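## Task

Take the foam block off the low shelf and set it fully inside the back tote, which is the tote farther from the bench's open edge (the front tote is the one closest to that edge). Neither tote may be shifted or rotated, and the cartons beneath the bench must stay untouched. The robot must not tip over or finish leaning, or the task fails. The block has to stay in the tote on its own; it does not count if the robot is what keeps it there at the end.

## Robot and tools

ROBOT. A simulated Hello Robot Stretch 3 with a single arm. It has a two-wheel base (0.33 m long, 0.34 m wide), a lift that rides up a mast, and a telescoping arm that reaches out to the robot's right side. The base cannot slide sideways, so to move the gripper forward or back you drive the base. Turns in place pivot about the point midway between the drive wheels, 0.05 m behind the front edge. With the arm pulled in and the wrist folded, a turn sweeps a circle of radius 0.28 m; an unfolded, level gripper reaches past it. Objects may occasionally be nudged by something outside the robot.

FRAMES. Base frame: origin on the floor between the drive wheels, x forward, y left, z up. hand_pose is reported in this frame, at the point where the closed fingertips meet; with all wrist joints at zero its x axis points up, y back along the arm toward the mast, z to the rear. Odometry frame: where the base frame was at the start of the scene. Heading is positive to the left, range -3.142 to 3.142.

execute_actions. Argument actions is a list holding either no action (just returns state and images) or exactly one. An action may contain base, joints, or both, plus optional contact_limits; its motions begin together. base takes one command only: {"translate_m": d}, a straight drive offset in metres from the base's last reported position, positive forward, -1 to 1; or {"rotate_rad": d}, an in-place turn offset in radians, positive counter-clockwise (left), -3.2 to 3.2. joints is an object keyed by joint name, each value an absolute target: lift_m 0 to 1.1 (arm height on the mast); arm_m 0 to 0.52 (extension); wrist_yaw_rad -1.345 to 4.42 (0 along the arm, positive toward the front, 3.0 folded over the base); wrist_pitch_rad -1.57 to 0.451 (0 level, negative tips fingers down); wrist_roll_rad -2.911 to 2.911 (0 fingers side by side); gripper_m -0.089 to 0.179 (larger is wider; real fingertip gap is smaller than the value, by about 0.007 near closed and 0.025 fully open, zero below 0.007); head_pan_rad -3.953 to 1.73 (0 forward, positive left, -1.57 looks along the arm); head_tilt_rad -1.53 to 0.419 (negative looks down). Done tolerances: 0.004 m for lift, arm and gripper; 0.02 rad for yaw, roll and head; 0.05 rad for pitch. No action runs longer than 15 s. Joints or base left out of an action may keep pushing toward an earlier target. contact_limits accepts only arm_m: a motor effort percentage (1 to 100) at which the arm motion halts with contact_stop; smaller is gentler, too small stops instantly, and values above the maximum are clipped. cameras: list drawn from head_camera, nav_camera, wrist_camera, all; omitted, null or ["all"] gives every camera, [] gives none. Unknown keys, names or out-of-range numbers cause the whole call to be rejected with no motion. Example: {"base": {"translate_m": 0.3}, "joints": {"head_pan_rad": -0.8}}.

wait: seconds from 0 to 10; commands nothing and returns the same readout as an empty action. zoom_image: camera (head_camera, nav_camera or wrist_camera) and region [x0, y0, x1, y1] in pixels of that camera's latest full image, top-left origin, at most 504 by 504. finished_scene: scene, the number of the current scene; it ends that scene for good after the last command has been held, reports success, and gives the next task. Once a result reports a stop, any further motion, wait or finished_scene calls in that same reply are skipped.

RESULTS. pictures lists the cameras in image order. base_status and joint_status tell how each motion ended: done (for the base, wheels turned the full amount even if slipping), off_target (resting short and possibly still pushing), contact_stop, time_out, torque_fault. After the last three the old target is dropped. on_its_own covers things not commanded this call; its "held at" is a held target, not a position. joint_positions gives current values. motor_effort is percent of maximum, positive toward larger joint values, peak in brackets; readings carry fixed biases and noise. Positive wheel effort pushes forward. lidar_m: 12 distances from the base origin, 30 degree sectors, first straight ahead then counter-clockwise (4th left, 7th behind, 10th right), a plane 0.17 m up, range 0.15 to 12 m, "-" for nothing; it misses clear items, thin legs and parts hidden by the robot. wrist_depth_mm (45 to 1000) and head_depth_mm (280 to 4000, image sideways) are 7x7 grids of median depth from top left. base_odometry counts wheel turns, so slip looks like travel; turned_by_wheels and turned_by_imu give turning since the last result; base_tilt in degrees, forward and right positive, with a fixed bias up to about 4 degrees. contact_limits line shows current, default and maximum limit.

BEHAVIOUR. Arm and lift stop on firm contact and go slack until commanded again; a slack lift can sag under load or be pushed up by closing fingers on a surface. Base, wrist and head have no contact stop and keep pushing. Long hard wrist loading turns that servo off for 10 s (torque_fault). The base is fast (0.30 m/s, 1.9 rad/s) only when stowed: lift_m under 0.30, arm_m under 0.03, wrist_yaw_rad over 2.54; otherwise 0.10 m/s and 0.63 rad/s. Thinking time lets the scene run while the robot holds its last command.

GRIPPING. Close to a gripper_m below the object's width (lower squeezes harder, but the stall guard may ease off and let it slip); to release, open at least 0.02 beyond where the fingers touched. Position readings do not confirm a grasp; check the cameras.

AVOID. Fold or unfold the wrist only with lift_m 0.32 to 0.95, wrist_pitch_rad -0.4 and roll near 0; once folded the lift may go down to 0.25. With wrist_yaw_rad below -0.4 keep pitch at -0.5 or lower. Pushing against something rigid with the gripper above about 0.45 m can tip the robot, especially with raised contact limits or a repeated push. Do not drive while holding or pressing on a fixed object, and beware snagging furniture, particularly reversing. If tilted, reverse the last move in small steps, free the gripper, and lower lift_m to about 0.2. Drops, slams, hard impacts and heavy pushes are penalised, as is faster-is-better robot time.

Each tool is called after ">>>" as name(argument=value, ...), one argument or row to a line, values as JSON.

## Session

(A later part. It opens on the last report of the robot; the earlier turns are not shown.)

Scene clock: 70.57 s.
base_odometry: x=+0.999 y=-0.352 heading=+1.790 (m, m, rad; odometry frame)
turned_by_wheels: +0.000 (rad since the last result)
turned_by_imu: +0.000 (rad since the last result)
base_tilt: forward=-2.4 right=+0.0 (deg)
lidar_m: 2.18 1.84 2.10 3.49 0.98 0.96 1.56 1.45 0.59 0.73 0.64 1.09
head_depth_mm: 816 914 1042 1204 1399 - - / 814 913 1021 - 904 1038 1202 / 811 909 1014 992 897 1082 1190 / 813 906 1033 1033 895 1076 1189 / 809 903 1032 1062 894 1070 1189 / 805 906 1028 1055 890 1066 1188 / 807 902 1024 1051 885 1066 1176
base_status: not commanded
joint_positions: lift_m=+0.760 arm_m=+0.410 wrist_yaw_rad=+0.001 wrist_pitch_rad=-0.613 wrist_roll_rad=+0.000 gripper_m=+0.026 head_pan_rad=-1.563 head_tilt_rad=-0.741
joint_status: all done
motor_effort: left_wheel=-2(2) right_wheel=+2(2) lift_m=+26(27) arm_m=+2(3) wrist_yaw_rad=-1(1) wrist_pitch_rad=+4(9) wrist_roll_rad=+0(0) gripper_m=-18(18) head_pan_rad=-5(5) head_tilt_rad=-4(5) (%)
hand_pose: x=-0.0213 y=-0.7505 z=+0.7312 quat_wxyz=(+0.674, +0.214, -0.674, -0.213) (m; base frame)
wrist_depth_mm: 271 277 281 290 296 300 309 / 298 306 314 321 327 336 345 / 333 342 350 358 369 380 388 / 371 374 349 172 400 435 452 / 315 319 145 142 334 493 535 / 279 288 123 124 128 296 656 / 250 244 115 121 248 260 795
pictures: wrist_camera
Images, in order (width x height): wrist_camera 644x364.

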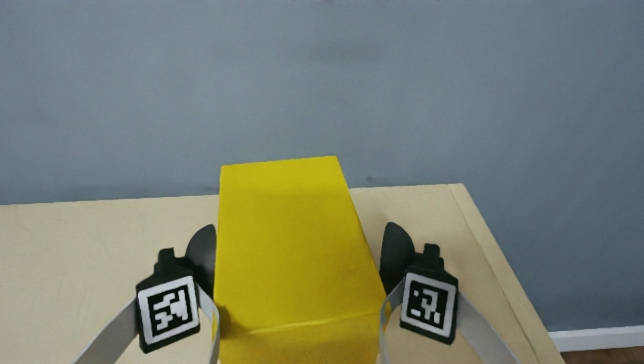

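>>> execute_actions(
  actions=[
    {"base": {"rotate_rad": -1.323}, "joints": {"arm_m": 0.0, "lift_m": 0.9, "head_pan_rad": -1.9, "head_tilt_rad": -0.4}},
  ],
  cameras=["head_camera", "nav_camera"],
)

Scene clock: 77.87 s.
base_odometry: x=+0.999 y=-0.352 heading=+0.467 (m, m, rad; odometry frame)
turned_by_wheels: -1.323 (rad since the last result)
turned_by_imu: -1.320 (rad since the last result)
base_tilt: forward=-2.5 right=-0.2 (deg)
lidar_m: 0.82 0.64 1.09 2.18 1.98 2.80 1.51 0.95 1.30 1.56 1.16 0.60
head_depth_mm: 1408 1507 1608 1679 1809 1715 1570 / 1398 1491 1596 1706 1848 1882 1559 / 1378 1480 1574 1689 1830 1900 1546 / 1363 1459 1554 1674 1793 1874 1542 / 1353 1440 1536 1637 1770 1856 1501 / 1328 1418 1514 1618 1744 1824 1536 / 1315 1399 1494 1588 1717 1796 1481
base_status: done
joint_positions: lift_m=+0.900 arm_m=+0.001 wrist_yaw_rad=+0.001 wrist_pitch_rad=-0.613 wrist_roll_rad=+0.000 gripper_m=+0.026 head_pan_rad=-1.893 head_tilt_rad=-0.408
joint_status: all done
joint sent to its limit — the command would take arm_m past its lower limit, so that joint was sent only as far as its limit.
motor_effort: left_wheel=+3(7) right_wheel=-3(6) lift_m=+26(27) arm_m=-3(3) wrist_yaw_rad=-1(2) wrist_pitch_rad=+5(5) wrist_roll_rad=+0(0) gripper_m=-18(18) head_pan_rad=-5(37) head_tilt_rad=+3(26) (%)
hand_pose: x=-0.0214 y=-0.3420 z=+0.8710 quat_wxyz=(+0.674, +0.214, -0.674, -0.214) (m; base frame)
wrist_depth_mm: - - - - - - - / - - - - - - - / - - - - - - - / - - - 172 - - - / - - 145 142 - - - / - - 123 124 128 - - / 958 975 115 121 973 - 962
pictures: head_camera (sideways: a quarter turn clockwise sets it upright), nav_camera (sideways: a quarter turn counterclockwise sets it upright)
Images, in order (width x height): head_camera 896x504, nav_camera 672x504.

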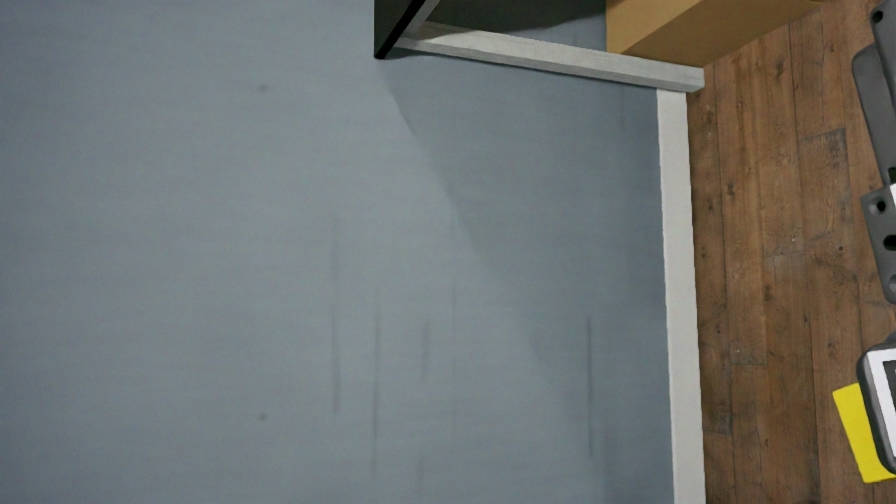

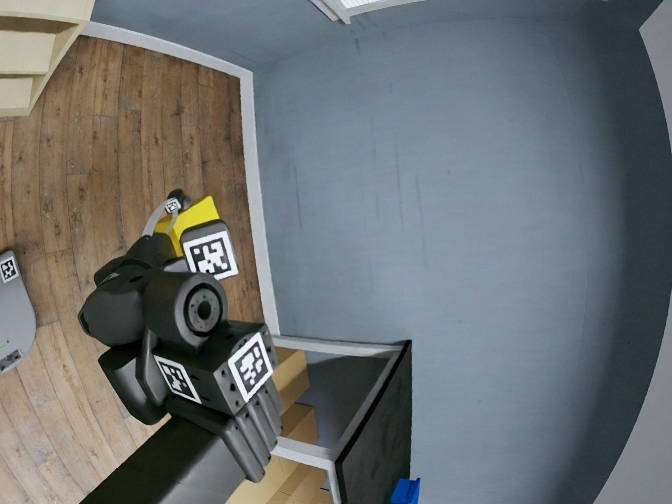

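>>> execute_actions(
  actions=[
    {"base": {"translate_m": -1.0}, "joints": {"lift_m": 1.09, "wrist_pitch_rad": -0.2, "head_pan_rad": -2.1, "head_tilt_rad": -0.5}},
  ],
  cameras=["head_camera", "nav_camera"],
)

Scene clock: 90.07 s.
base_odometry: x=+0.106 y=-0.802 heading=+0.467 (m, m, rad; odometry frame)
turned_by_wheels: +0.000 (rad since the last result)
turned_by_imu: -0.003 (rad since the last result)
base_tilt: forward=-2.6 right=-0.1 (deg)
lidar_m: 1.53 1.89 2.38 1.74 1.95 2.57 1.22 0.57 0.47 0.46 0.51 1.94
head_depth_mm: - - - 743 - 1311 1248 / - - - - - - 1146 / - - - - - - 1115 / - - - - - - 1083 / - - - - - - 1345 / - - - - - - 1346 / - - - - - - -
base_status: done
joint_positions: lift_m=+1.089 arm_m=+0.001 wrist_yaw_rad=+0.001 wrist_pitch_rad=-0.227 wrist_roll_rad=+0.000 gripper_m=+0.026 head_pan_rad=-2.093 head_tilt_rad=-0.494
joint_status: all done
motor_effort: left_wheel=+3(4) right_wheel=-3(6) lift_m=+26(27) arm_m=-3(4) wrist_yaw_rad=+0(1) wrist_pitch_rad=+10(10) wrist_roll_rad=+0(0) gripper_m=-18(18) head_pan_rad=-5(31) head_tilt_rad=-4(13) (%)
hand_pose: x=-0.0213 y=-0.3907 z=+1.1471 quat_wxyz=(+0.703, +0.080, -0.702, -0.080) (m; base frame)
wrist_depth_mm: - - - - - 965 937 / - - - - - - 971 / - - - - - - - / - - - 172 916 888 757 / - - 145 142 679 650 653 / - - 123 124 128 516 515 / - 397 115 121 404 421 421
pictures: head_camera (sideways: a quarter turn clockwise sets it upright), nav_camera (sideways: a quarter turn counterclockwise sets it upright)
Images, in order (width x height): head_camera 896x504, nav_camera 672x504.

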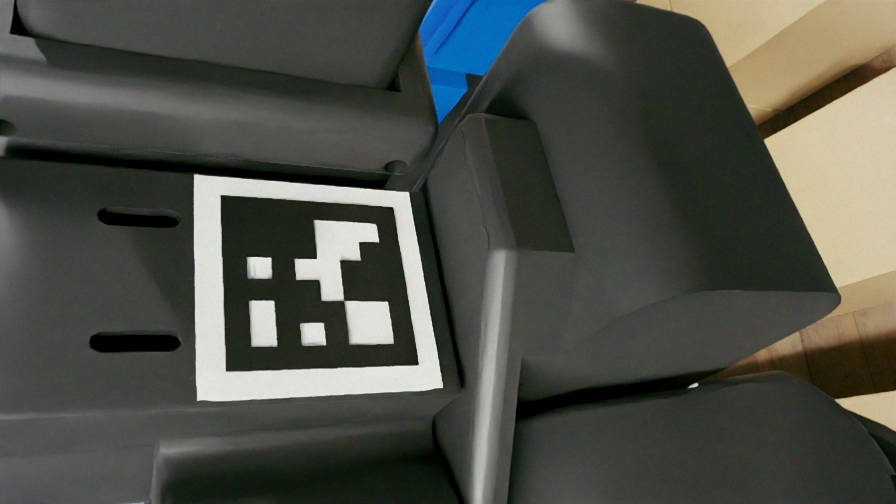

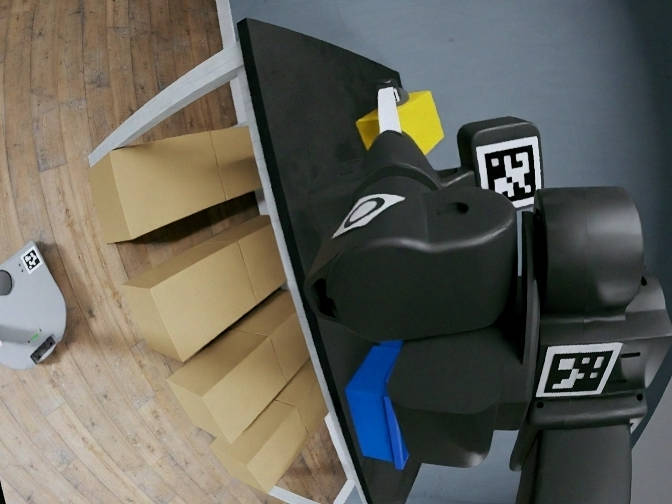

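>>> execute_actions(
  actions=[
    {"base": {"rotate_rad": -0.247}, "joints": {"head_pan_rad": -1.0, "head_tilt_rad": -0.8}},
  ],
  cameras=["nav_camera", "wrist_camera"],
)

>>> execute_actions(
  actions=[
    {"base": {"translate_m": -0.57}},
  ],
  cameras=["all"],
)

Scene clock: 95.00 s.
base_odometry: x=+0.106 y=-0.802 heading=+0.220 (m, m, rad; odometry frame)
turned_by_wheels: -0.247 (rad since the last result)
turned_by_imu: -0.246 (rad since the last result)
base_tilt: forward=-2.6 right=-0.2 (deg)
lidar_m: 1.53 1.61 2.49 1.74 1.78 2.35 2.53 0.82 0.51 0.46 0.47 1.84
head_depth_mm: 1205 958 707 578 1280 1142 1185 / 1275 1003 702 597 1267 1090 1011 / 1337 1477 698 665 1596 1081 1135 / 1417 1597 722 706 877 1081 1173 / 1503 1700 1942 1925 1598 1364 1186 / 1579 1815 2126 1910 1591 1358 1186 / 1705 1969 2219 1894 1579 1353 1184
base_status: done
joint_positions: lift_m=+1.089 arm_m=+0.001 wrist_yaw_rad=+0.001 wrist_pitch_rad=-0.227 wrist_roll_rad=+0.000 gripper_m=+0.026 head_pan_rad=-1.007 head_tilt_rad=-0.790
joint_status: all done
motor_effort: left_wheel=+3(7) right_wheel=-3(5) lift_m=+25(26) arm_m=-4(2) wrist_yaw_rad=-1(1) wrist_pitch_rad=+10(9) wrist_roll_rad=+0(0) gripper_m=-17(18) head_pan_rad=+6(56) head_tilt_rad=-5(26) (%)
hand_pose: x=-0.0213 y=-0.3907 z=+1.1471 quat_wxyz=(+0.703, +0.080, -0.702, -0.080) (m; base frame)
wrist_depth_mm: 967 988 - - - - - / - - - - - - - / - - - - - - - / - - 774 172 904 686 714 / - 636 145 141 700 615 488 / 523 528 124 124 127 508 470 / 420 399 115 121 402 425 423
pictures: nav_camera (sideways: a quarter turn counterclockwise sets it upright), wrist_camera
Images, in order (width x height): nav_camera 672x504, wrist_camera 644x364.

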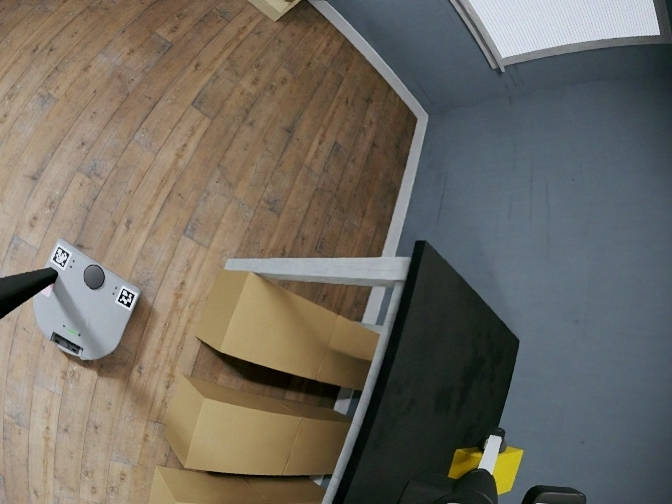

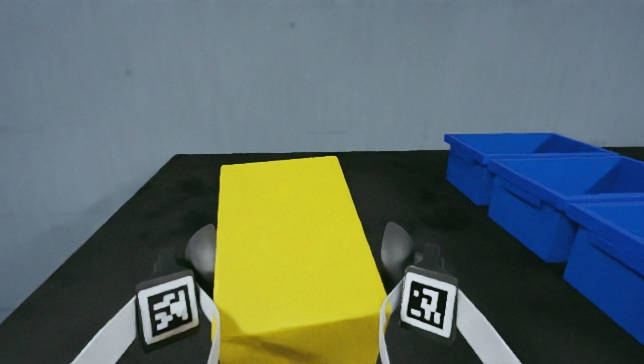

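Scene clock: 101.67 s.
base_odometry: x=-0.450 y=-0.927 heading=+0.221 (m, m, rad; odometry frame)
turned_by_wheels: +0.000 (rad since the last result)
turned_by_imu: -0.002 (rad since the last result)
base_tilt: forward=-2.6 right=-0.1 (deg)
lidar_m: 2.10 2.14 2.47 1.71 1.75 2.40 1.98 0.77 0.53 0.51 0.51 0.72
head_depth_mm: 1229 957 550 585 1502 1383 1115 / 1267 947 702 669 1273 1156 1199 / 1336 942 699 1672 1268 1088 1160 / 1378 936 696 1572 1541 1136 1194 / 1444 924 743 1509 1354 1341 1191 / 1594 921 770 1862 1258 1326 1188 / 1743 911 2137 1901 1307 1351 1180
base_status: done
joint_positions: lift_m=+1.089 arm_m=+0.001 wrist_yaw_rad=+0.001 wrist_pitch_rad=-0.227 wrist_roll_rad=+0.000 gripper_m=+0.026 head_pan_rad=-1.007 head_tilt_rad=-0.790
joint_status: not commanded
motor_effort: left_wheel=+3(4) right_wheel=-3(6) lift_m=+26(26) arm_m=-3(3) wrist_yaw_rad=-1(0) wrist_pitch_rad=+9(9) wrist_roll_rad=+0(0) gripper_m=-18(18) head_pan_rad=+4(5) head_tilt_rad=-5(5) (%)
hand_pose: x=-0.0213 y=-0.3907 z=+1.1471 quat_wxyz=(+0.703, +0.080, -0.702, -0.080) (m; base frame)
wrist_depth_mm: - - - - - - - / - - - - - - - / - - - - - - - / 859 888 500 173 897 917 943 / 647 604 144 142 656 661 649 / 495 351 123 125 128 514 518 / 417 346 115 122 374 418 422
pictures: head_camera (sideways: a quarter turn clockwise sets it upright), nav_camera (sideways: a quarter turn counterclockwise sets it upright), wrist_camera
Images, in order (width x height): head_camera 896x504, nav_camera 672x504, wrist_camera 644x364.

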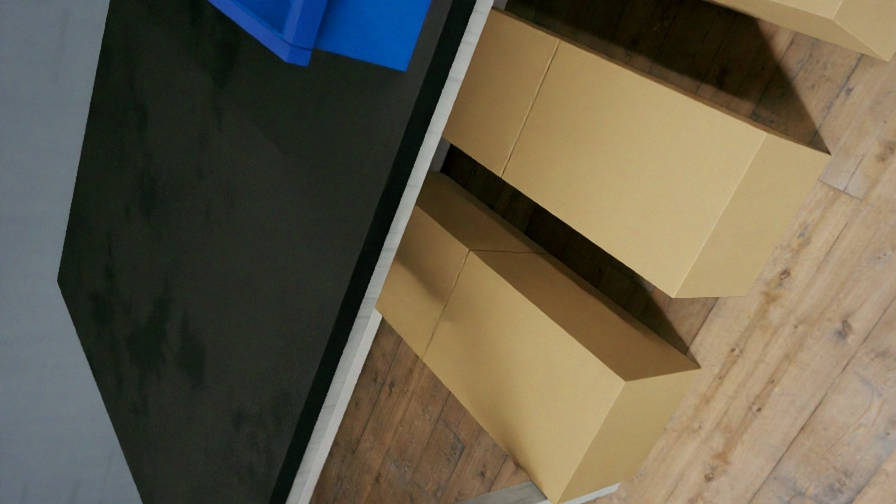

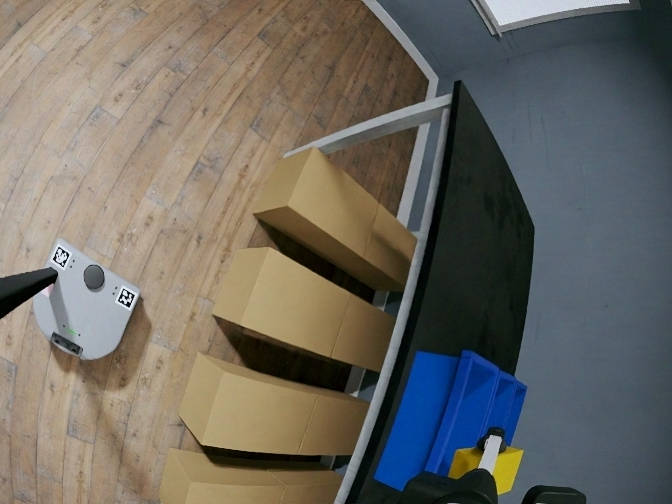

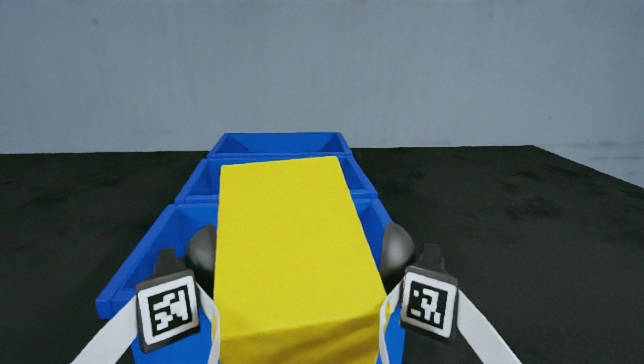

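>>> execute_actions(
  actions=[
    {"base": {"rotate_rad": -1.23}, "joints": {"head_pan_rad": 0.0, "head_tilt_rad": -1.1}},
  ],
  cameras=["head_camera", "nav_camera"],
)

Scene clock: 113.57 s.
base_odometry: x=-0.450 y=-0.927 heading=-1.009 (m, m, rad; odometry frame)
turned_by_wheels: -1.230 (rad since the last result)
turned_by_imu: -1.227 (rad since the last result)
base_tilt: forward=-2.4 right=-0.2 (deg)
lidar_m: 0.51 0.58 2.09 2.15 2.68 1.71 1.71 2.01 2.01 1.04 0.58 0.51
head_depth_mm: 477 534 1357 1181 1108 1232 1128 / 483 546 1666 1477 1293 1229 1132 / 498 560 1321 1375 1349 1230 1142 / 625 626 1324 1178 1308 1225 1140 / 623 1446 1610 1195 1323 1226 1136 / 621 1420 1375 1436 1347 1221 1134 / 621 1469 1313 1249 1338 1219 1113
base_status: done
joint_positions: lift_m=+1.089 arm_m=+0.001 wrist_yaw_rad=+0.001 wrist_pitch_rad=-0.227 wrist_roll_rad=+0.000 gripper_m=+0.026 head_pan_rad=-0.007 head_tilt_rad=-1.086
joint_status: all done
motor_effort: left_wheel=+3(8) right_wheel=-3(5) lift_m=+26(26) arm_m=-3(3) wrist_yaw_rad=+0(1) wrist_pitch_rad=+9(9) wrist_roll_rad=+0(0) gripper_m=-18(18) head_pan_rad=+4(56) head_tilt_rad=-7(28) (%)
hand_pose: x=-0.0213 y=-0.3907 z=+1.1471 quat_wxyz=(+0.703, +0.080, -0.702, -0.080) (m; base frame)
wrist_depth_mm: - - - - - - - / - - - - - - - / - - - - - - - / 864 - 814 172 - - - / 627 679 145 142 - - - / 523 - 123 124 128 - - / - - 115 121 - - -
pictures: head_camera (sideways: a quarter turn clockwise sets it upright), nav_camera (sideways: a quarter turn counterclockwise sets it upright)
Images, in order (width x height): head_camera 896x504, nav_camera 672x504.

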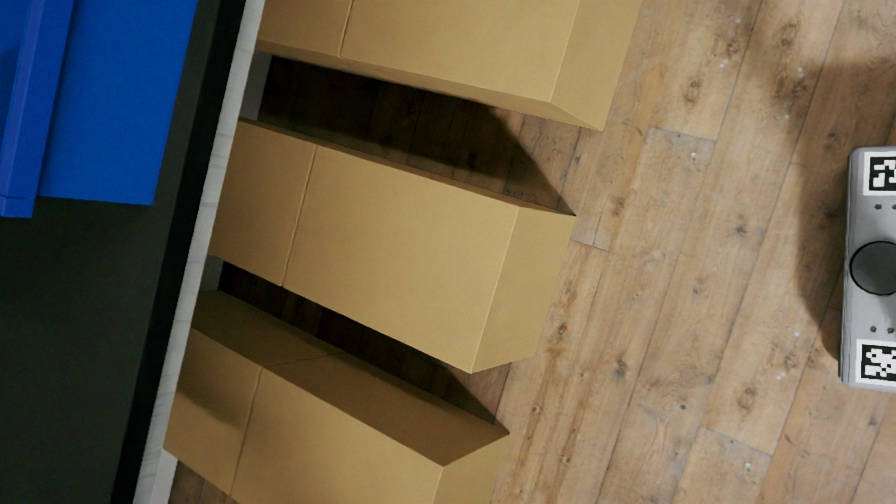

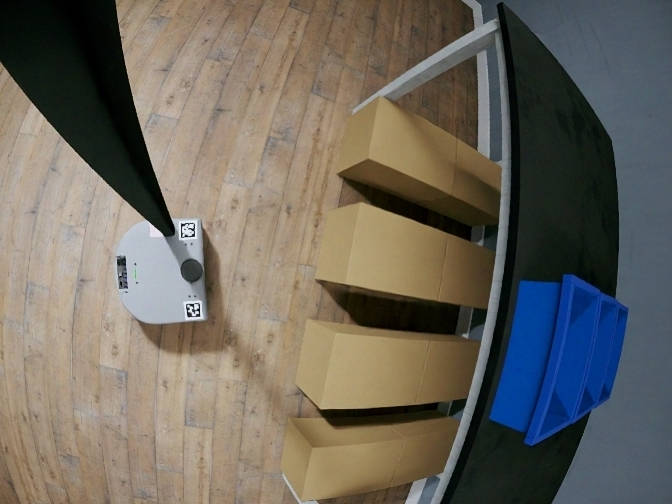

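>>> execute_actions(
  actions=[
    {"base": {"translate_m": 0.275}, "joints": {"head_tilt_rad": -1.3}},
  ],
  cameras=["head_camera", "nav_camera"],
)

Scene clock: 118.80 s.
base_odometry: x=-0.303 y=-1.160 heading=-1.009 (m, m, rad; odometry frame)
turned_by_wheels: +0.000 (rad since the last result)
turned_by_imu: +0.001 (rad since the last result)
base_tilt: forward=-2.5 right=-0.1 (deg)
lidar_m: 0.24 0.28 0.51 2.03 2.42 1.97 1.97 2.32 2.03 0.47 0.30 0.24
head_depth_mm: 433 301 388 1074 1016 1207 1134 / 433 324 398 1354 1244 1206 1134 / 455 334 405 1092 1264 1228 - / 465 430 413 1062 1243 1224 - / 465 430 1102 1063 1265 1221 - / 464 429 1236 1349 1271 1199 1111 / 463 429 1132 1165 1272 1203 1145
base_status: done
joint_positions: lift_m=+1.089 arm_m=+0.001 wrist_yaw_rad=+0.001 wrist_pitch_rad=-0.227 wrist_roll_rad=+0.000 gripper_m=+0.026 head_pan_rad=-0.007 head_tilt_rad=-1.284
joint_status: all done
motor_effort: left_wheel=+3(8) right_wheel=-2(4) lift_m=+26(26) arm_m=-3(3) wrist_yaw_rad=-1(1) wrist_pitch_rad=+9(9) wrist_roll_rad=+0(0) gripper_m=-18(18) head_pan_rad=+5(5) head_tilt_rad=-8(25) (%)
hand_pose: x=-0.0213 y=-0.3907 z=+1.1471 quat_wxyz=(+0.703, +0.080, -0.702, -0.080) (m; base frame)
wrist_depth_mm: - - - - - - - / - - - - - - - / - - - - - - - / 872 891 773 171 - - - / 634 643 145 142 - - - / 496 521 123 124 128 - - / 416 398 115 121 - - -
pictures: head_camera (sideways: a quarter turn clockwise sets it upright), nav_camera (sideways: a quarter turn counterclockwise sets it upright)
Images, in order (width x height): head_camera 896x504, nav_camera 672x504.

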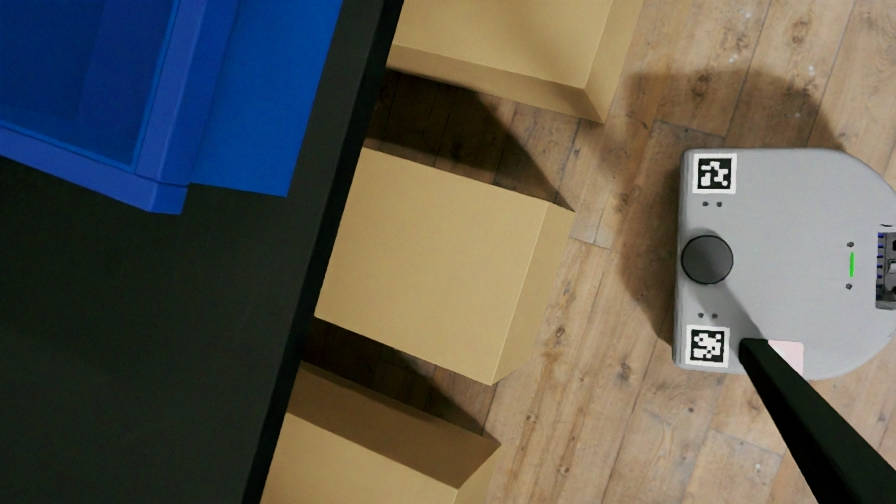

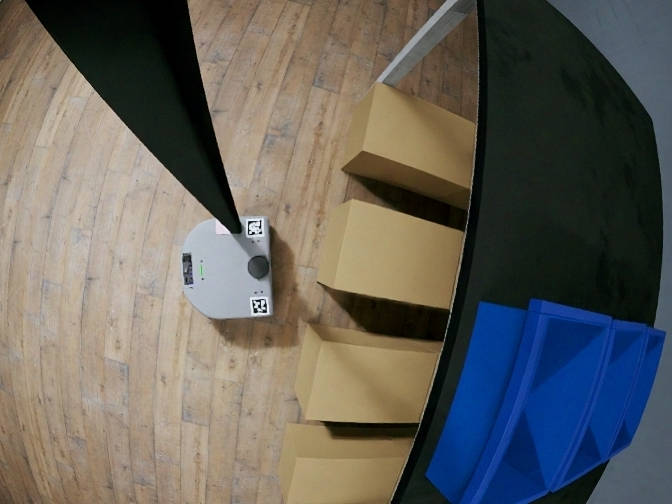

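>>> execute_actions(
  actions=[
    {"base": {"rotate_rad": 1.23}, "joints": {"head_pan_rad": -1.0, "head_tilt_rad": -1.2}},
  ],
  cameras=["all"],
)

Scene clock: 122.83 s.
base_odometry: x=-0.303 y=-1.160 heading=+0.221 (m, m, rad; odometry frame)
turned_by_wheels: +1.230 (rad since the last result)
turned_by_imu: +1.226 (rad since the last result)
base_tilt: forward=-2.5 right=-0.2 (deg)
lidar_m: 0.74 2.15 2.75 1.98 2.02 2.16 2.03 0.36 0.30 0.24 0.24 0.32
head_depth_mm: 524 464 353 403 1281 1021 1126 / 523 471 428 1085 1286 1212 - / 521 470 427 1107 1033 1234 - / 521 469 438 1105 1055 1215 - / 521 469 1171 1371 1266 1204 1141 / 518 467 1186 1143 1292 1205 1120 / 517 474 1196 1137 1295 1201 1121
base_status: done
joint_positions: lift_m=+1.089 arm_m=+0.001 wrist_yaw_rad=+0.001 wrist_pitch_rad=-0.227 wrist_roll_rad=+0.000 gripper_m=+0.026 head_pan_rad=-0.993 head_tilt_rad=-1.199
joint_status: all done
motor_effort: left_wheel=-3(7) right_wheel=+2(5) lift_m=+26(25) arm_m=-3(2) wrist_yaw_rad=+0(1) wrist_pitch_rad=+10(9) wrist_roll_rad=+0(0) gripper_m=-18(18) head_pan_rad=-5(57) head_tilt_rad=-1(10) (%)
hand_pose: x=-0.0213 y=-0.3907 z=+1.1471 quat_wxyz=(+0.703, +0.080, -0.702, -0.080) (m; base frame)
wrist_depth_mm: 776 790 798 833 864 858 883 / 823 818 864 874 884 898 933 / 825 844 889 916 913 957 - / 857 867 780 171 792 899 928 / 632 640 145 142 466 652 663 / 512 524 123 124 128 381 516 / 406 391 116 121 258 269 430
pictures: head_camera (sideways: a quarter turn clockwise sets it upright), nav_camera (sideways: a quarter turn counterclockwise sets it upright), wrist_camera
Images, in order (width x height): head_camera 896x504, nav_camera 672x504, wrist_camera 644x364.

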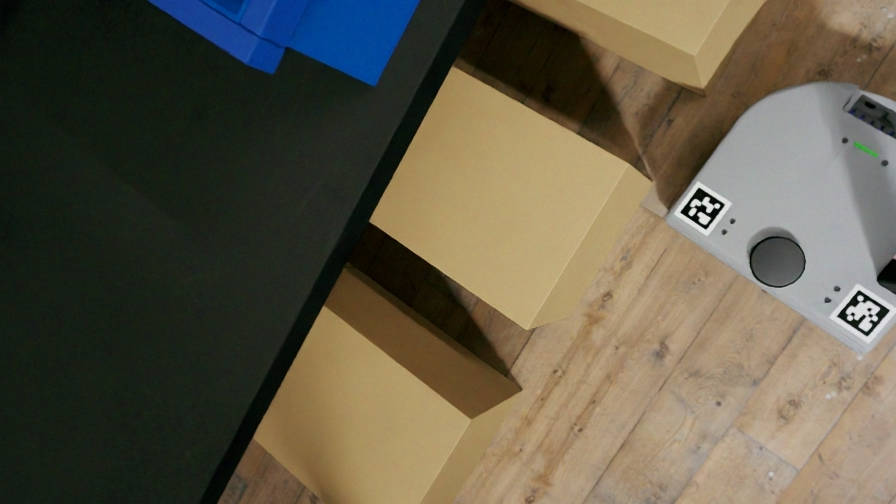

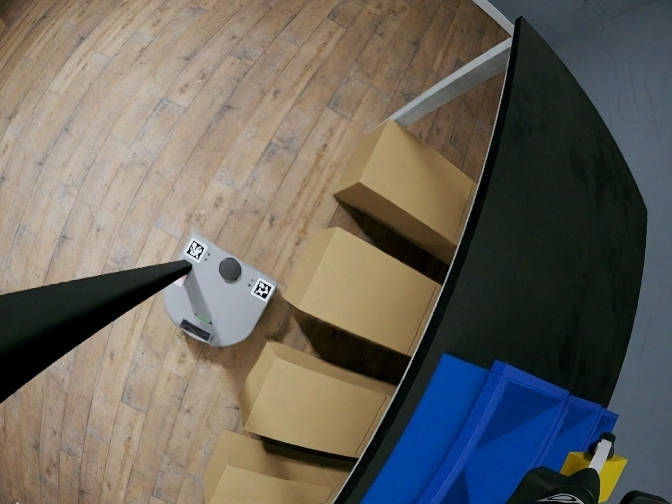

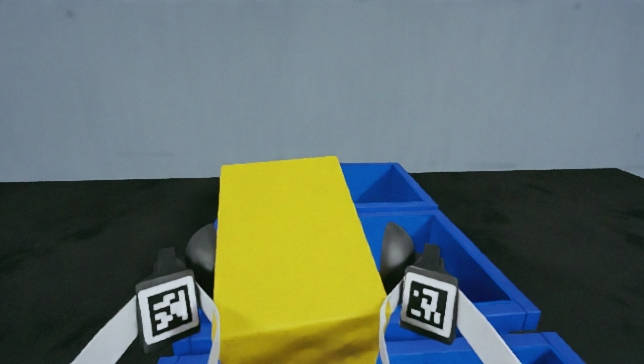

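>>> execute_actions(
  actions=[
    {"joints": {"arm_m": 0.36, "lift_m": 1.1, "head_pan_rad": -1.2, "head_tilt_rad": -0.6}},
  ],
  cameras=["all"],
)

Scene clock: 131.27 s.
base_odometry: x=-0.303 y=-1.160 heading=+0.221 (m, m, rad; odometry frame)
turned_by_wheels: +0.000 (rad since the last result)
turned_by_imu: +0.000 (rad since the last result)
base_tilt: forward=-2.5 right=-0.1 (deg)
lidar_m: 0.74 2.15 2.76 1.97 2.02 2.17 2.03 0.37 0.30 0.24 0.24 0.32
head_depth_mm: 950 1026 818 641 473 454 342 / 975 1062 1053 649 480 336 359 / 1010 1103 1042 726 558 339 373 / 1041 1142 1030 722 555 452 390 / 1078 1178 1019 718 553 450 406 / 1115 1226 1011 712 549 447 1158 / 1158 1276 999 707 547 445 1013
base_status: not commanded
joint_positions: lift_m=+1.098 arm_m=+0.360 wrist_yaw_rad=+0.001 wrist_pitch_rad=-0.227 wrist_roll_rad=+0.000 gripper_m=+0.026 head_pan_rad=-1.193 head_tilt_rad=-0.606
joint_status: all done
joint sent to its limit — the command would take lift_m past its upper limit, so that joint was sent only as far as its limit.
motor_effort: left_wheel=-2(2) right_wheel=+2(2) lift_m=+26(26) arm_m=+2(3) wrist_yaw_rad=-1(1) wrist_pitch_rad=+10(10) wrist_roll_rad=+0(0) gripper_m=-18(18) head_pan_rad=-6(31) head_tilt_rad=+3(32) (%)
hand_pose: x=-0.0213 y=-0.7490 z=+1.1559 quat_wxyz=(+0.703, +0.080, -0.702, -0.080) (m; base frame)
wrist_depth_mm: 470 480 493 510 514 529 548 / 497 510 513 525 537 561 583 / 516 537 546 558 573 598 606 / 548 552 556 171 610 622 645 / 574 592 145 142 624 650 657 / 511 541 123 124 128 524 525 / 426 401 115 121 345 312 431
pictures: head_camera (sideways: a quarter turn clockwise sets it upright), nav_camera (sideways: a quarter turn counterclockwise sets it upright), wrist_camera
Images, in order (width x height): head_camera 896x504, nav_camera 672x504, wrist_camera 644x364.

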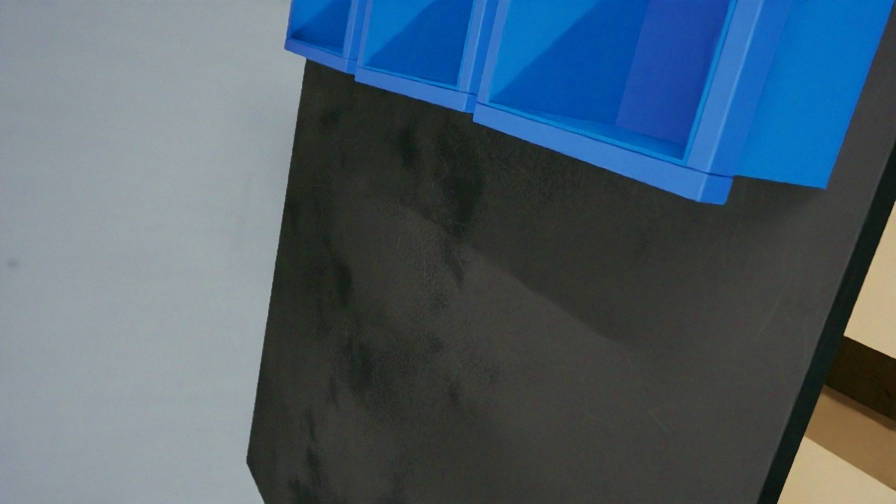

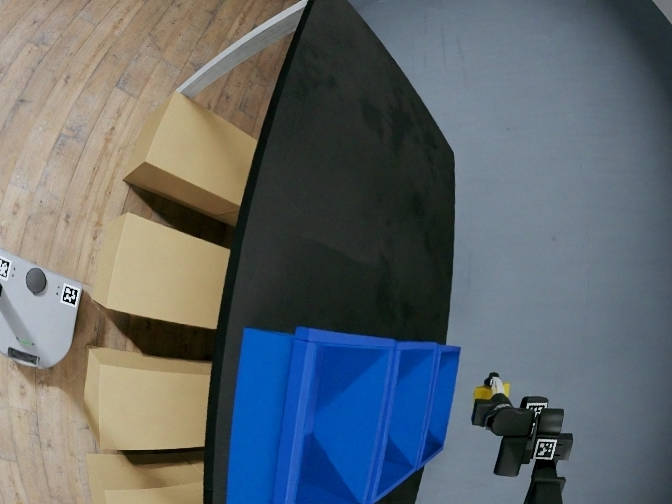

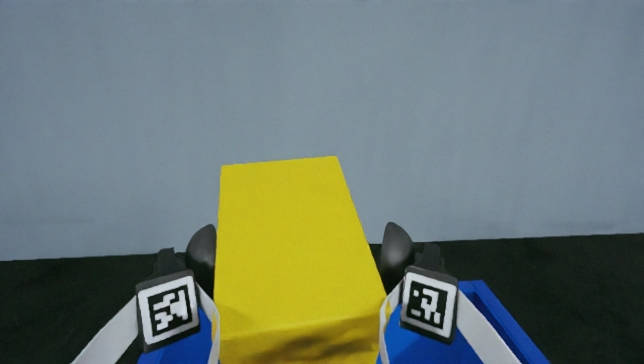

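>>> execute_actions(
  actions=[
    {"joints": {"arm_m": 0.44, "wrist_pitch_rad": -0.6, "head_pan_rad": -1.45, "head_tilt_rad": -0.35}},
  ],
  cameras=["all"],
)

Scene clock: 137.00 s.
base_odometry: x=-0.303 y=-1.160 heading=+0.221 (m, m, rad; odometry frame)
turned_by_wheels: +0.000 (rad since the last result)
turned_by_imu: +0.000 (rad since the last result)
base_tilt: forward=-2.5 right=-0.1 (deg)
lidar_m: 0.74 2.15 2.76 1.97 2.02 2.16 2.03 0.36 0.30 0.24 0.24 0.32
head_depth_mm: 981 1026 - 1129 667 456 466 / 992 1039 - 871 671 458 470 / 997 1053 1109 888 671 462 468 / 1003 1058 1119 1164 667 463 463 / 1012 1067 1130 1172 810 570 358 / 1020 1073 1144 1179 800 588 464 / 1026 1086 1150 1182 791 583 461
base_status: not commanded
joint_positions: lift_m=+1.098 arm_m=+0.440 wrist_yaw_rad=+0.001 wrist_pitch_rad=-0.612 wrist_roll_rad=+0.000 gripper_m=+0.026 head_pan_rad=-1.443 head_tilt_rad=-0.359
joint_status: all done
motor_effort: left_wheel=-2(3) right_wheel=+2(2) lift_m=+25(26) arm_m=+3(3) wrist_yaw_rad=-1(1) wrist_pitch_rad=+5(10) wrist_roll_rad=+0(0) gripper_m=-18(18) head_pan_rad=-6(32) head_tilt_rad=+4(22) (%)
hand_pose: x=-0.0214 y=-0.7805 z=+1.0700 quat_wxyz=(+0.674, +0.214, -0.674, -0.213) (m; base frame)
wrist_depth_mm: 432 438 445 462 474 478 495 / 476 485 500 509 520 540 557 / 488 488 489 507 509 520 512 / 412 404 249 172 264 268 440 / 353 246 145 143 293 277 368 / 317 196 123 124 129 277 212 / 222 223 116 121 280 262 194
pictures: head_camera (sideways: a quarter turn clockwise sets it upright), nav_camera (sideways: a quarter turn counterclockwise sets it upright), wrist_camera
Images, in order (width x height): head_camera 896x504, nav_camera 672x504, wrist_camera 644x364.

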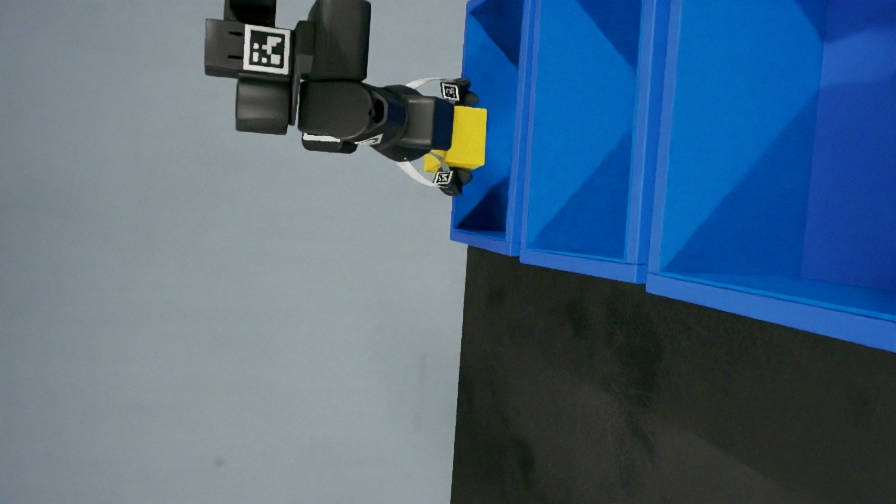

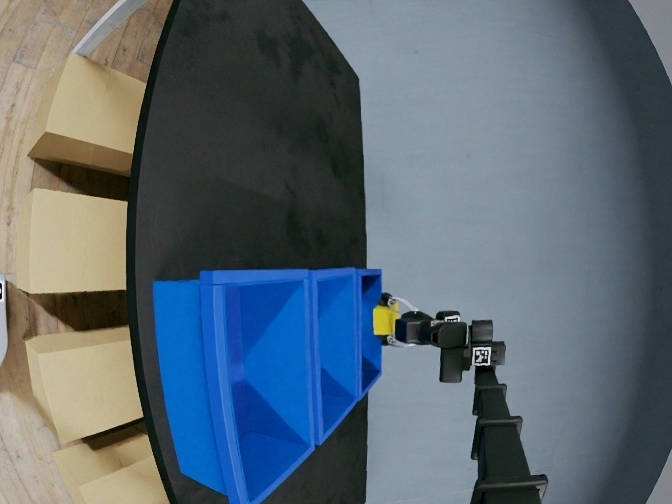

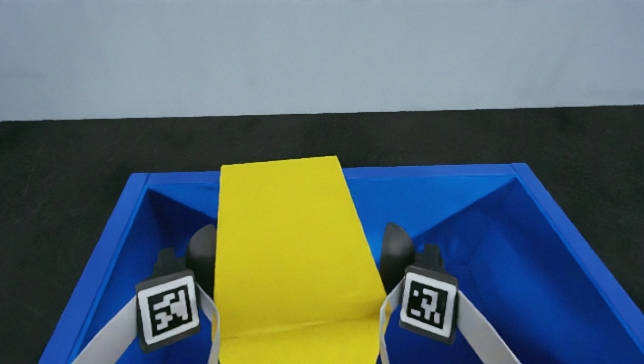

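>>> execute_actions(
  actions=[
    {"joints": {"arm_m": 0.505, "wrist_pitch_rad": -0.9}},
  ],
  cameras=["head_camera", "wrist_camera"],
)

Scene clock: 140.23 s.
base_odometry: x=-0.303 y=-1.160 heading=+0.221 (m, m, rad; odometry frame)
turned_by_wheels: +0.000 (rad since the last result)
turned_by_imu: +0.000 (rad since the last result)
base_tilt: forward=-2.6 right=-0.2 (deg)
lidar_m: 0.74 2.16 2.75 1.97 2.02 2.16 2.03 0.36 0.30 0.24 0.24 0.32
head_depth_mm: 985 1025 1108 1128 666 457 466 / 991 1035 - 861 671 458 470 / 996 1052 1107 1150 672 462 468 / 1004 1060 1126 1168 671 464 463 / 1010 1063 1128 1172 805 569 357 / 1015 1078 1138 1177 801 588 464 / 1030 1086 1146 1189 794 583 461
base_status: not commanded
joint_positions: lift_m=+1.098 arm_m=+0.505 wrist_yaw_rad=+0.001 wrist_pitch_rad=-0.907 wrist_roll_rad=+0.000 gripper_m=+0.026 head_pan_rad=-1.443 head_tilt_rad=-0.359
joint_status: all done
motor_effort: left_wheel=-2(3) right_wheel=+2(2) lift_m=+26(26) arm_m=+3(3) wrist_yaw_rad=-1(1) wrist_pitch_rad=+3(5) wrist_roll_rad=+0(0) gripper_m=-18(18) head_pan_rad=-6(6) head_tilt_rad=+4(4) (%)
hand_pose: x=-0.0215 y=-0.7887 z=+1.0204 quat_wxyz=(+0.636, +0.310, -0.635, -0.310) (m; base frame)
wrist_depth_mm: 389 392 400 406 414 419 426 / 349 355 359 370 370 379 379 / 244 196 202 201 215 222 198 / 166 227 166 159 273 256 190 / 159 228 139 139 282 273 191 / 158 196 122 123 127 259 192 / 153 223 117 124 237 240 192
pictures: head_camera (sideways: a quarter turn clockwise sets it upright), wrist_camera
Images, in order (width x height): head_camera 896x504, wrist_camera 644x364.

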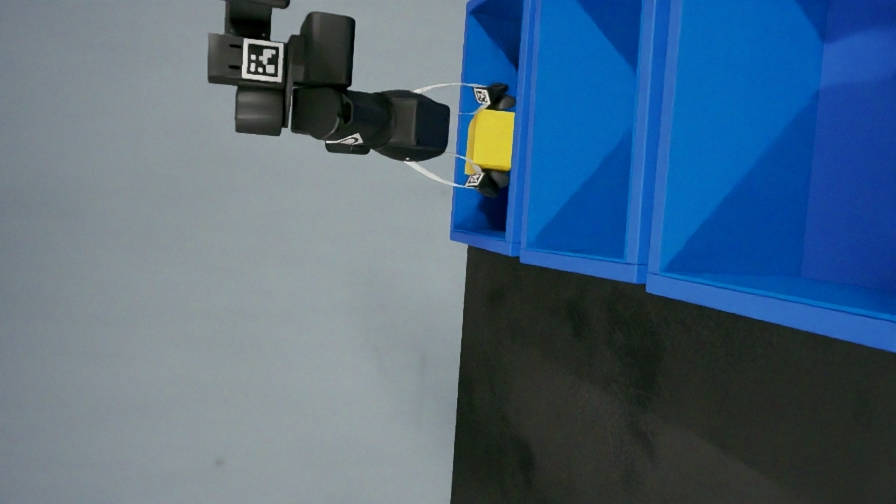

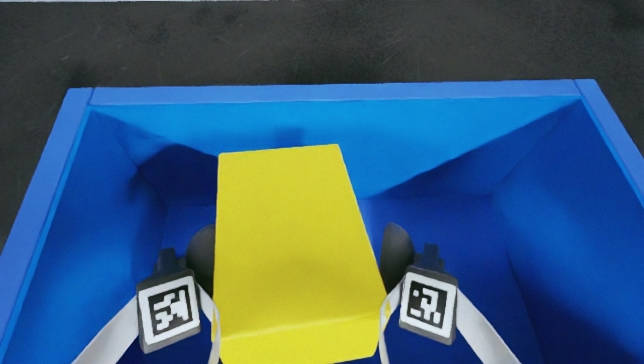

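>>> execute_actions(
  actions=[
    {"joints": {"lift_m": 1.05}},
  ],
  cameras=["head_camera", "wrist_camera"],
)

Scene clock: 142.83 s.
base_odometry: x=-0.303 y=-1.160 heading=+0.221 (m, m, rad; odometry frame)
turned_by_wheels: +0.000 (rad since the last result)
turned_by_imu: +0.000 (rad since the last result)
base_tilt: forward=-2.6 right=-0.2 (deg)
lidar_m: 0.74 2.15 2.76 1.97 2.02 2.16 2.03 0.37 0.30 0.24 0.24 0.32
head_depth_mm: 983 1036 1075 871 667 457 466 / 987 1040 1080 878 672 457 469 / 994 1050 1110 1150 671 462 468 / 1002 1058 1118 1167 669 464 463 / 1013 1069 1125 1173 807 570 357 / 1023 1074 1139 1184 798 588 464 / 1026 1088 1143 1188 790 583 461
base_status: not commanded
joint_positions: lift_m=+1.050 arm_m=+0.505 wrist_yaw_rad=+0.001 wrist_pitch_rad=-0.908 wrist_roll_rad=+0.000 gripper_m=+0.026 head_pan_rad=-1.443 head_tilt_rad=-0.359
joint_status: all done
motor_effort: left_wheel=-2(2) right_wheel=+2(2) lift_m=+12(22) arm_m=+3(2) wrist_yaw_rad=-1(1) wrist_pitch_rad=+3(3) wrist_roll_rad=+0(0) gripper_m=-18(17) head_pan_rad=-5(5) head_tilt_rad=+4(4) (%)
hand_pose: x=-0.0215 y=-0.7885 z=+0.9724 quat_wxyz=(+0.636, +0.310, -0.635, -0.310) (m; base frame)
wrist_depth_mm: 145 147 150 152 155 159 161 / 158 167 169 173 177 182 178 / 162 197 203 202 216 221 188 / 160 226 165 160 244 246 189 / 159 215 139 139 230 230 190 / 157 196 122 123 127 212 192 / 153 187 117 124 194 201 194
pictures: head_camera (sideways: a quarter turn clockwise sets it upright), wrist_camera
Images, in order (width x height): head_camera 896x504, wrist_camera 644x364.

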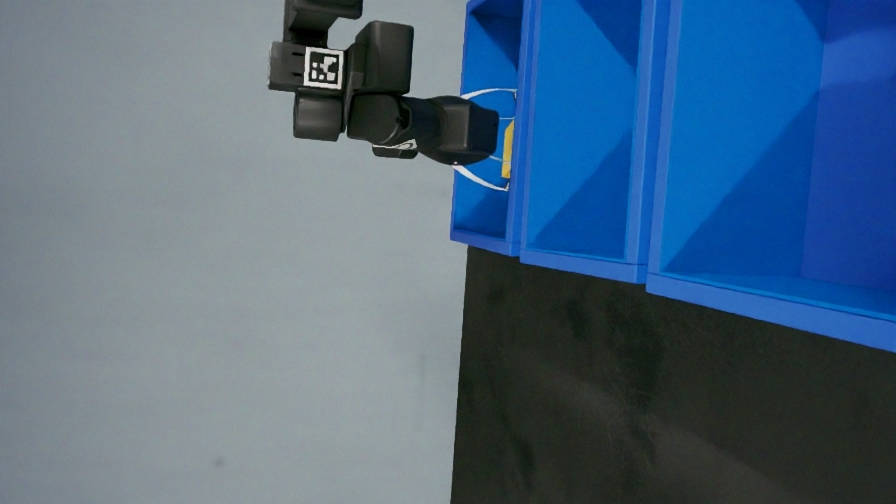

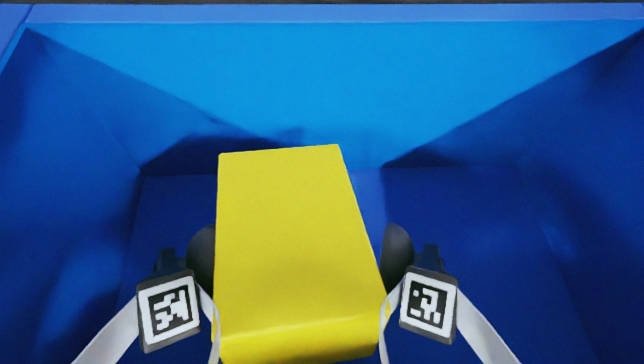

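>>> execute_actions(
  actions=[
    {"joints": {"lift_m": 1.028}},
  ],
  cameras=["wrist_camera"],
)

>>> execute_actions(
  actions=[
    {"joints": {"gripper_m": 0.11}},
  ],
  cameras=["head_camera", "wrist_camera"],
)

Scene clock: 145.47 s.
base_odometry: x=-0.303 y=-1.160 heading=+0.221 (m, m, rad; odometry frame)
turned_by_wheels: +0.000 (rad since the last result)
turned_by_imu: +0.000 (rad since the last result)
base_tilt: forward=-2.4 right=-0.2 (deg)
lidar_m: 0.74 2.15 2.75 1.98 2.01 2.16 2.03 0.37 0.30 0.24 0.24 0.32
head_depth_mm: 981 1034 1083 867 668 456 467 / 991 1042 1077 - 671 458 470 / 997 1050 1111 1152 670 461 468 / 1002 1057 1116 1164 667 464 464 / 1009 1068 1128 1179 806 569 357 / 1018 1073 1139 1179 801 587 464 / 1027 1087 1149 1185 792 583 461
base_status: not commanded
joint_positions: lift_m=+1.028 arm_m=+0.505 wrist_yaw_rad=+0.001 wrist_pitch_rad=-0.908 wrist_roll_rad=+0.000 gripper_m=+0.026 head_pan_rad=-1.443 head_tilt_rad=-0.359
joint_status: all done
motor_effort: left_wheel=-2(2) right_wheel=+2(2) lift_m=+11(12) arm_m=+2(2) wrist_yaw_rad=-1(0) wrist_pitch_rad=+3(3) wrist_roll_rad=+0(0) gripper_m=-18(18) head_pan_rad=-4(4) head_tilt_rad=+4(5) (%)
hand_pose: x=-0.0215 y=-0.7884 z=+0.9504 quat_wxyz=(+0.636, +0.310, -0.635, -0.310) (m; base frame)
wrist_depth_mm: 141 143 145 148 150 153 157 / 158 166 169 174 178 182 179 / 161 197 202 203 215 221 188 / 160 211 165 159 223 226 189 / 159 197 139 139 207 206 191 / 158 183 121 123 127 192 187 / 153 170 117 124 173 179 177
pictures: wrist_camera
Images, in order (width x height): wrist_camera 644x364.

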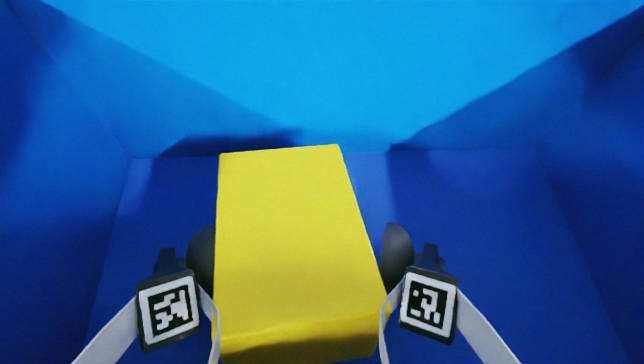

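Scene clock: 146.80 s.
base_odometry: x=-0.303 y=-1.160 heading=+0.221 (m, m, rad; odometry frame)
turned_by_wheels: +0.000 (rad since the last result)
turned_by_imu: +0.000 (rad since the last result)
base_tilt: forward=-2.4 right=-0.1 (deg)
lidar_m: 0.74 2.16 2.75 1.97 2.02 2.16 2.03 0.37 0.30 0.24 0.24 0.32
head_depth_mm: 982 1034 1081 866 667 457 466 / 990 1045 1086 872 671 458 470 / 991 1051 1113 1157 671 463 467 / 1004 1057 1121 1160 668 464 462 / 1011 1069 1131 1171 807 569 357 / 1020 1074 1137 1177 800 587 464 / 1026 1086 1146 1190 789 584 461
base_status: not commanded
joint_positions: lift_m=+1.028 arm_m=+0.505 wrist_yaw_rad=+0.001 wrist_pitch_rad=-0.908 wrist_roll_rad=+0.000 gripper_m=+0.110 head_pan_rad=-1.443 head_tilt_rad=-0.359
joint_status: all done
motor_effort: left_wheel=-3(2) right_wheel=+2(2) lift_m=+11(11) arm_m=+3(2) wrist_yaw_rad=+0(1) wrist_pitch_rad=+3(3) wrist_roll_rad=+0(0) gripper_m=+1(81) head_pan_rad=-5(5) head_tilt_rad=+4(3) (%)
hand_pose: x=-0.0215 y=-0.7884 z=+0.9504 quat_wxyz=(+0.636, +0.310, -0.635, -0.310) (m; base frame)
wrist_depth_mm: 141 143 145 148 151 154 158 / 158 166 170 174 178 182 178 / 162 196 203 208 215 220 188 / 160 211 209 213 222 225 189 / 160 197 154 157 205 206 191 / 157 - 143 145 188 192 187 / - 168 133 134 176 175 177
pictures: head_camera (sideways: a quarter turn clockwise sets it upright), wrist_camera
Images, in order (width x height): head_camera 896x504, wrist_camera 644x364.

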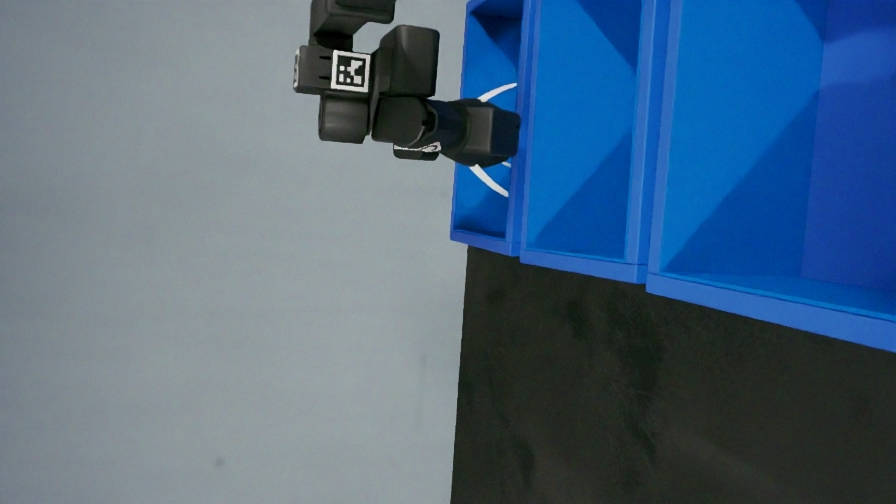

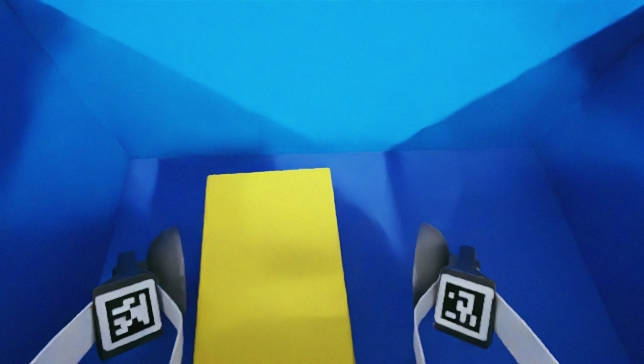

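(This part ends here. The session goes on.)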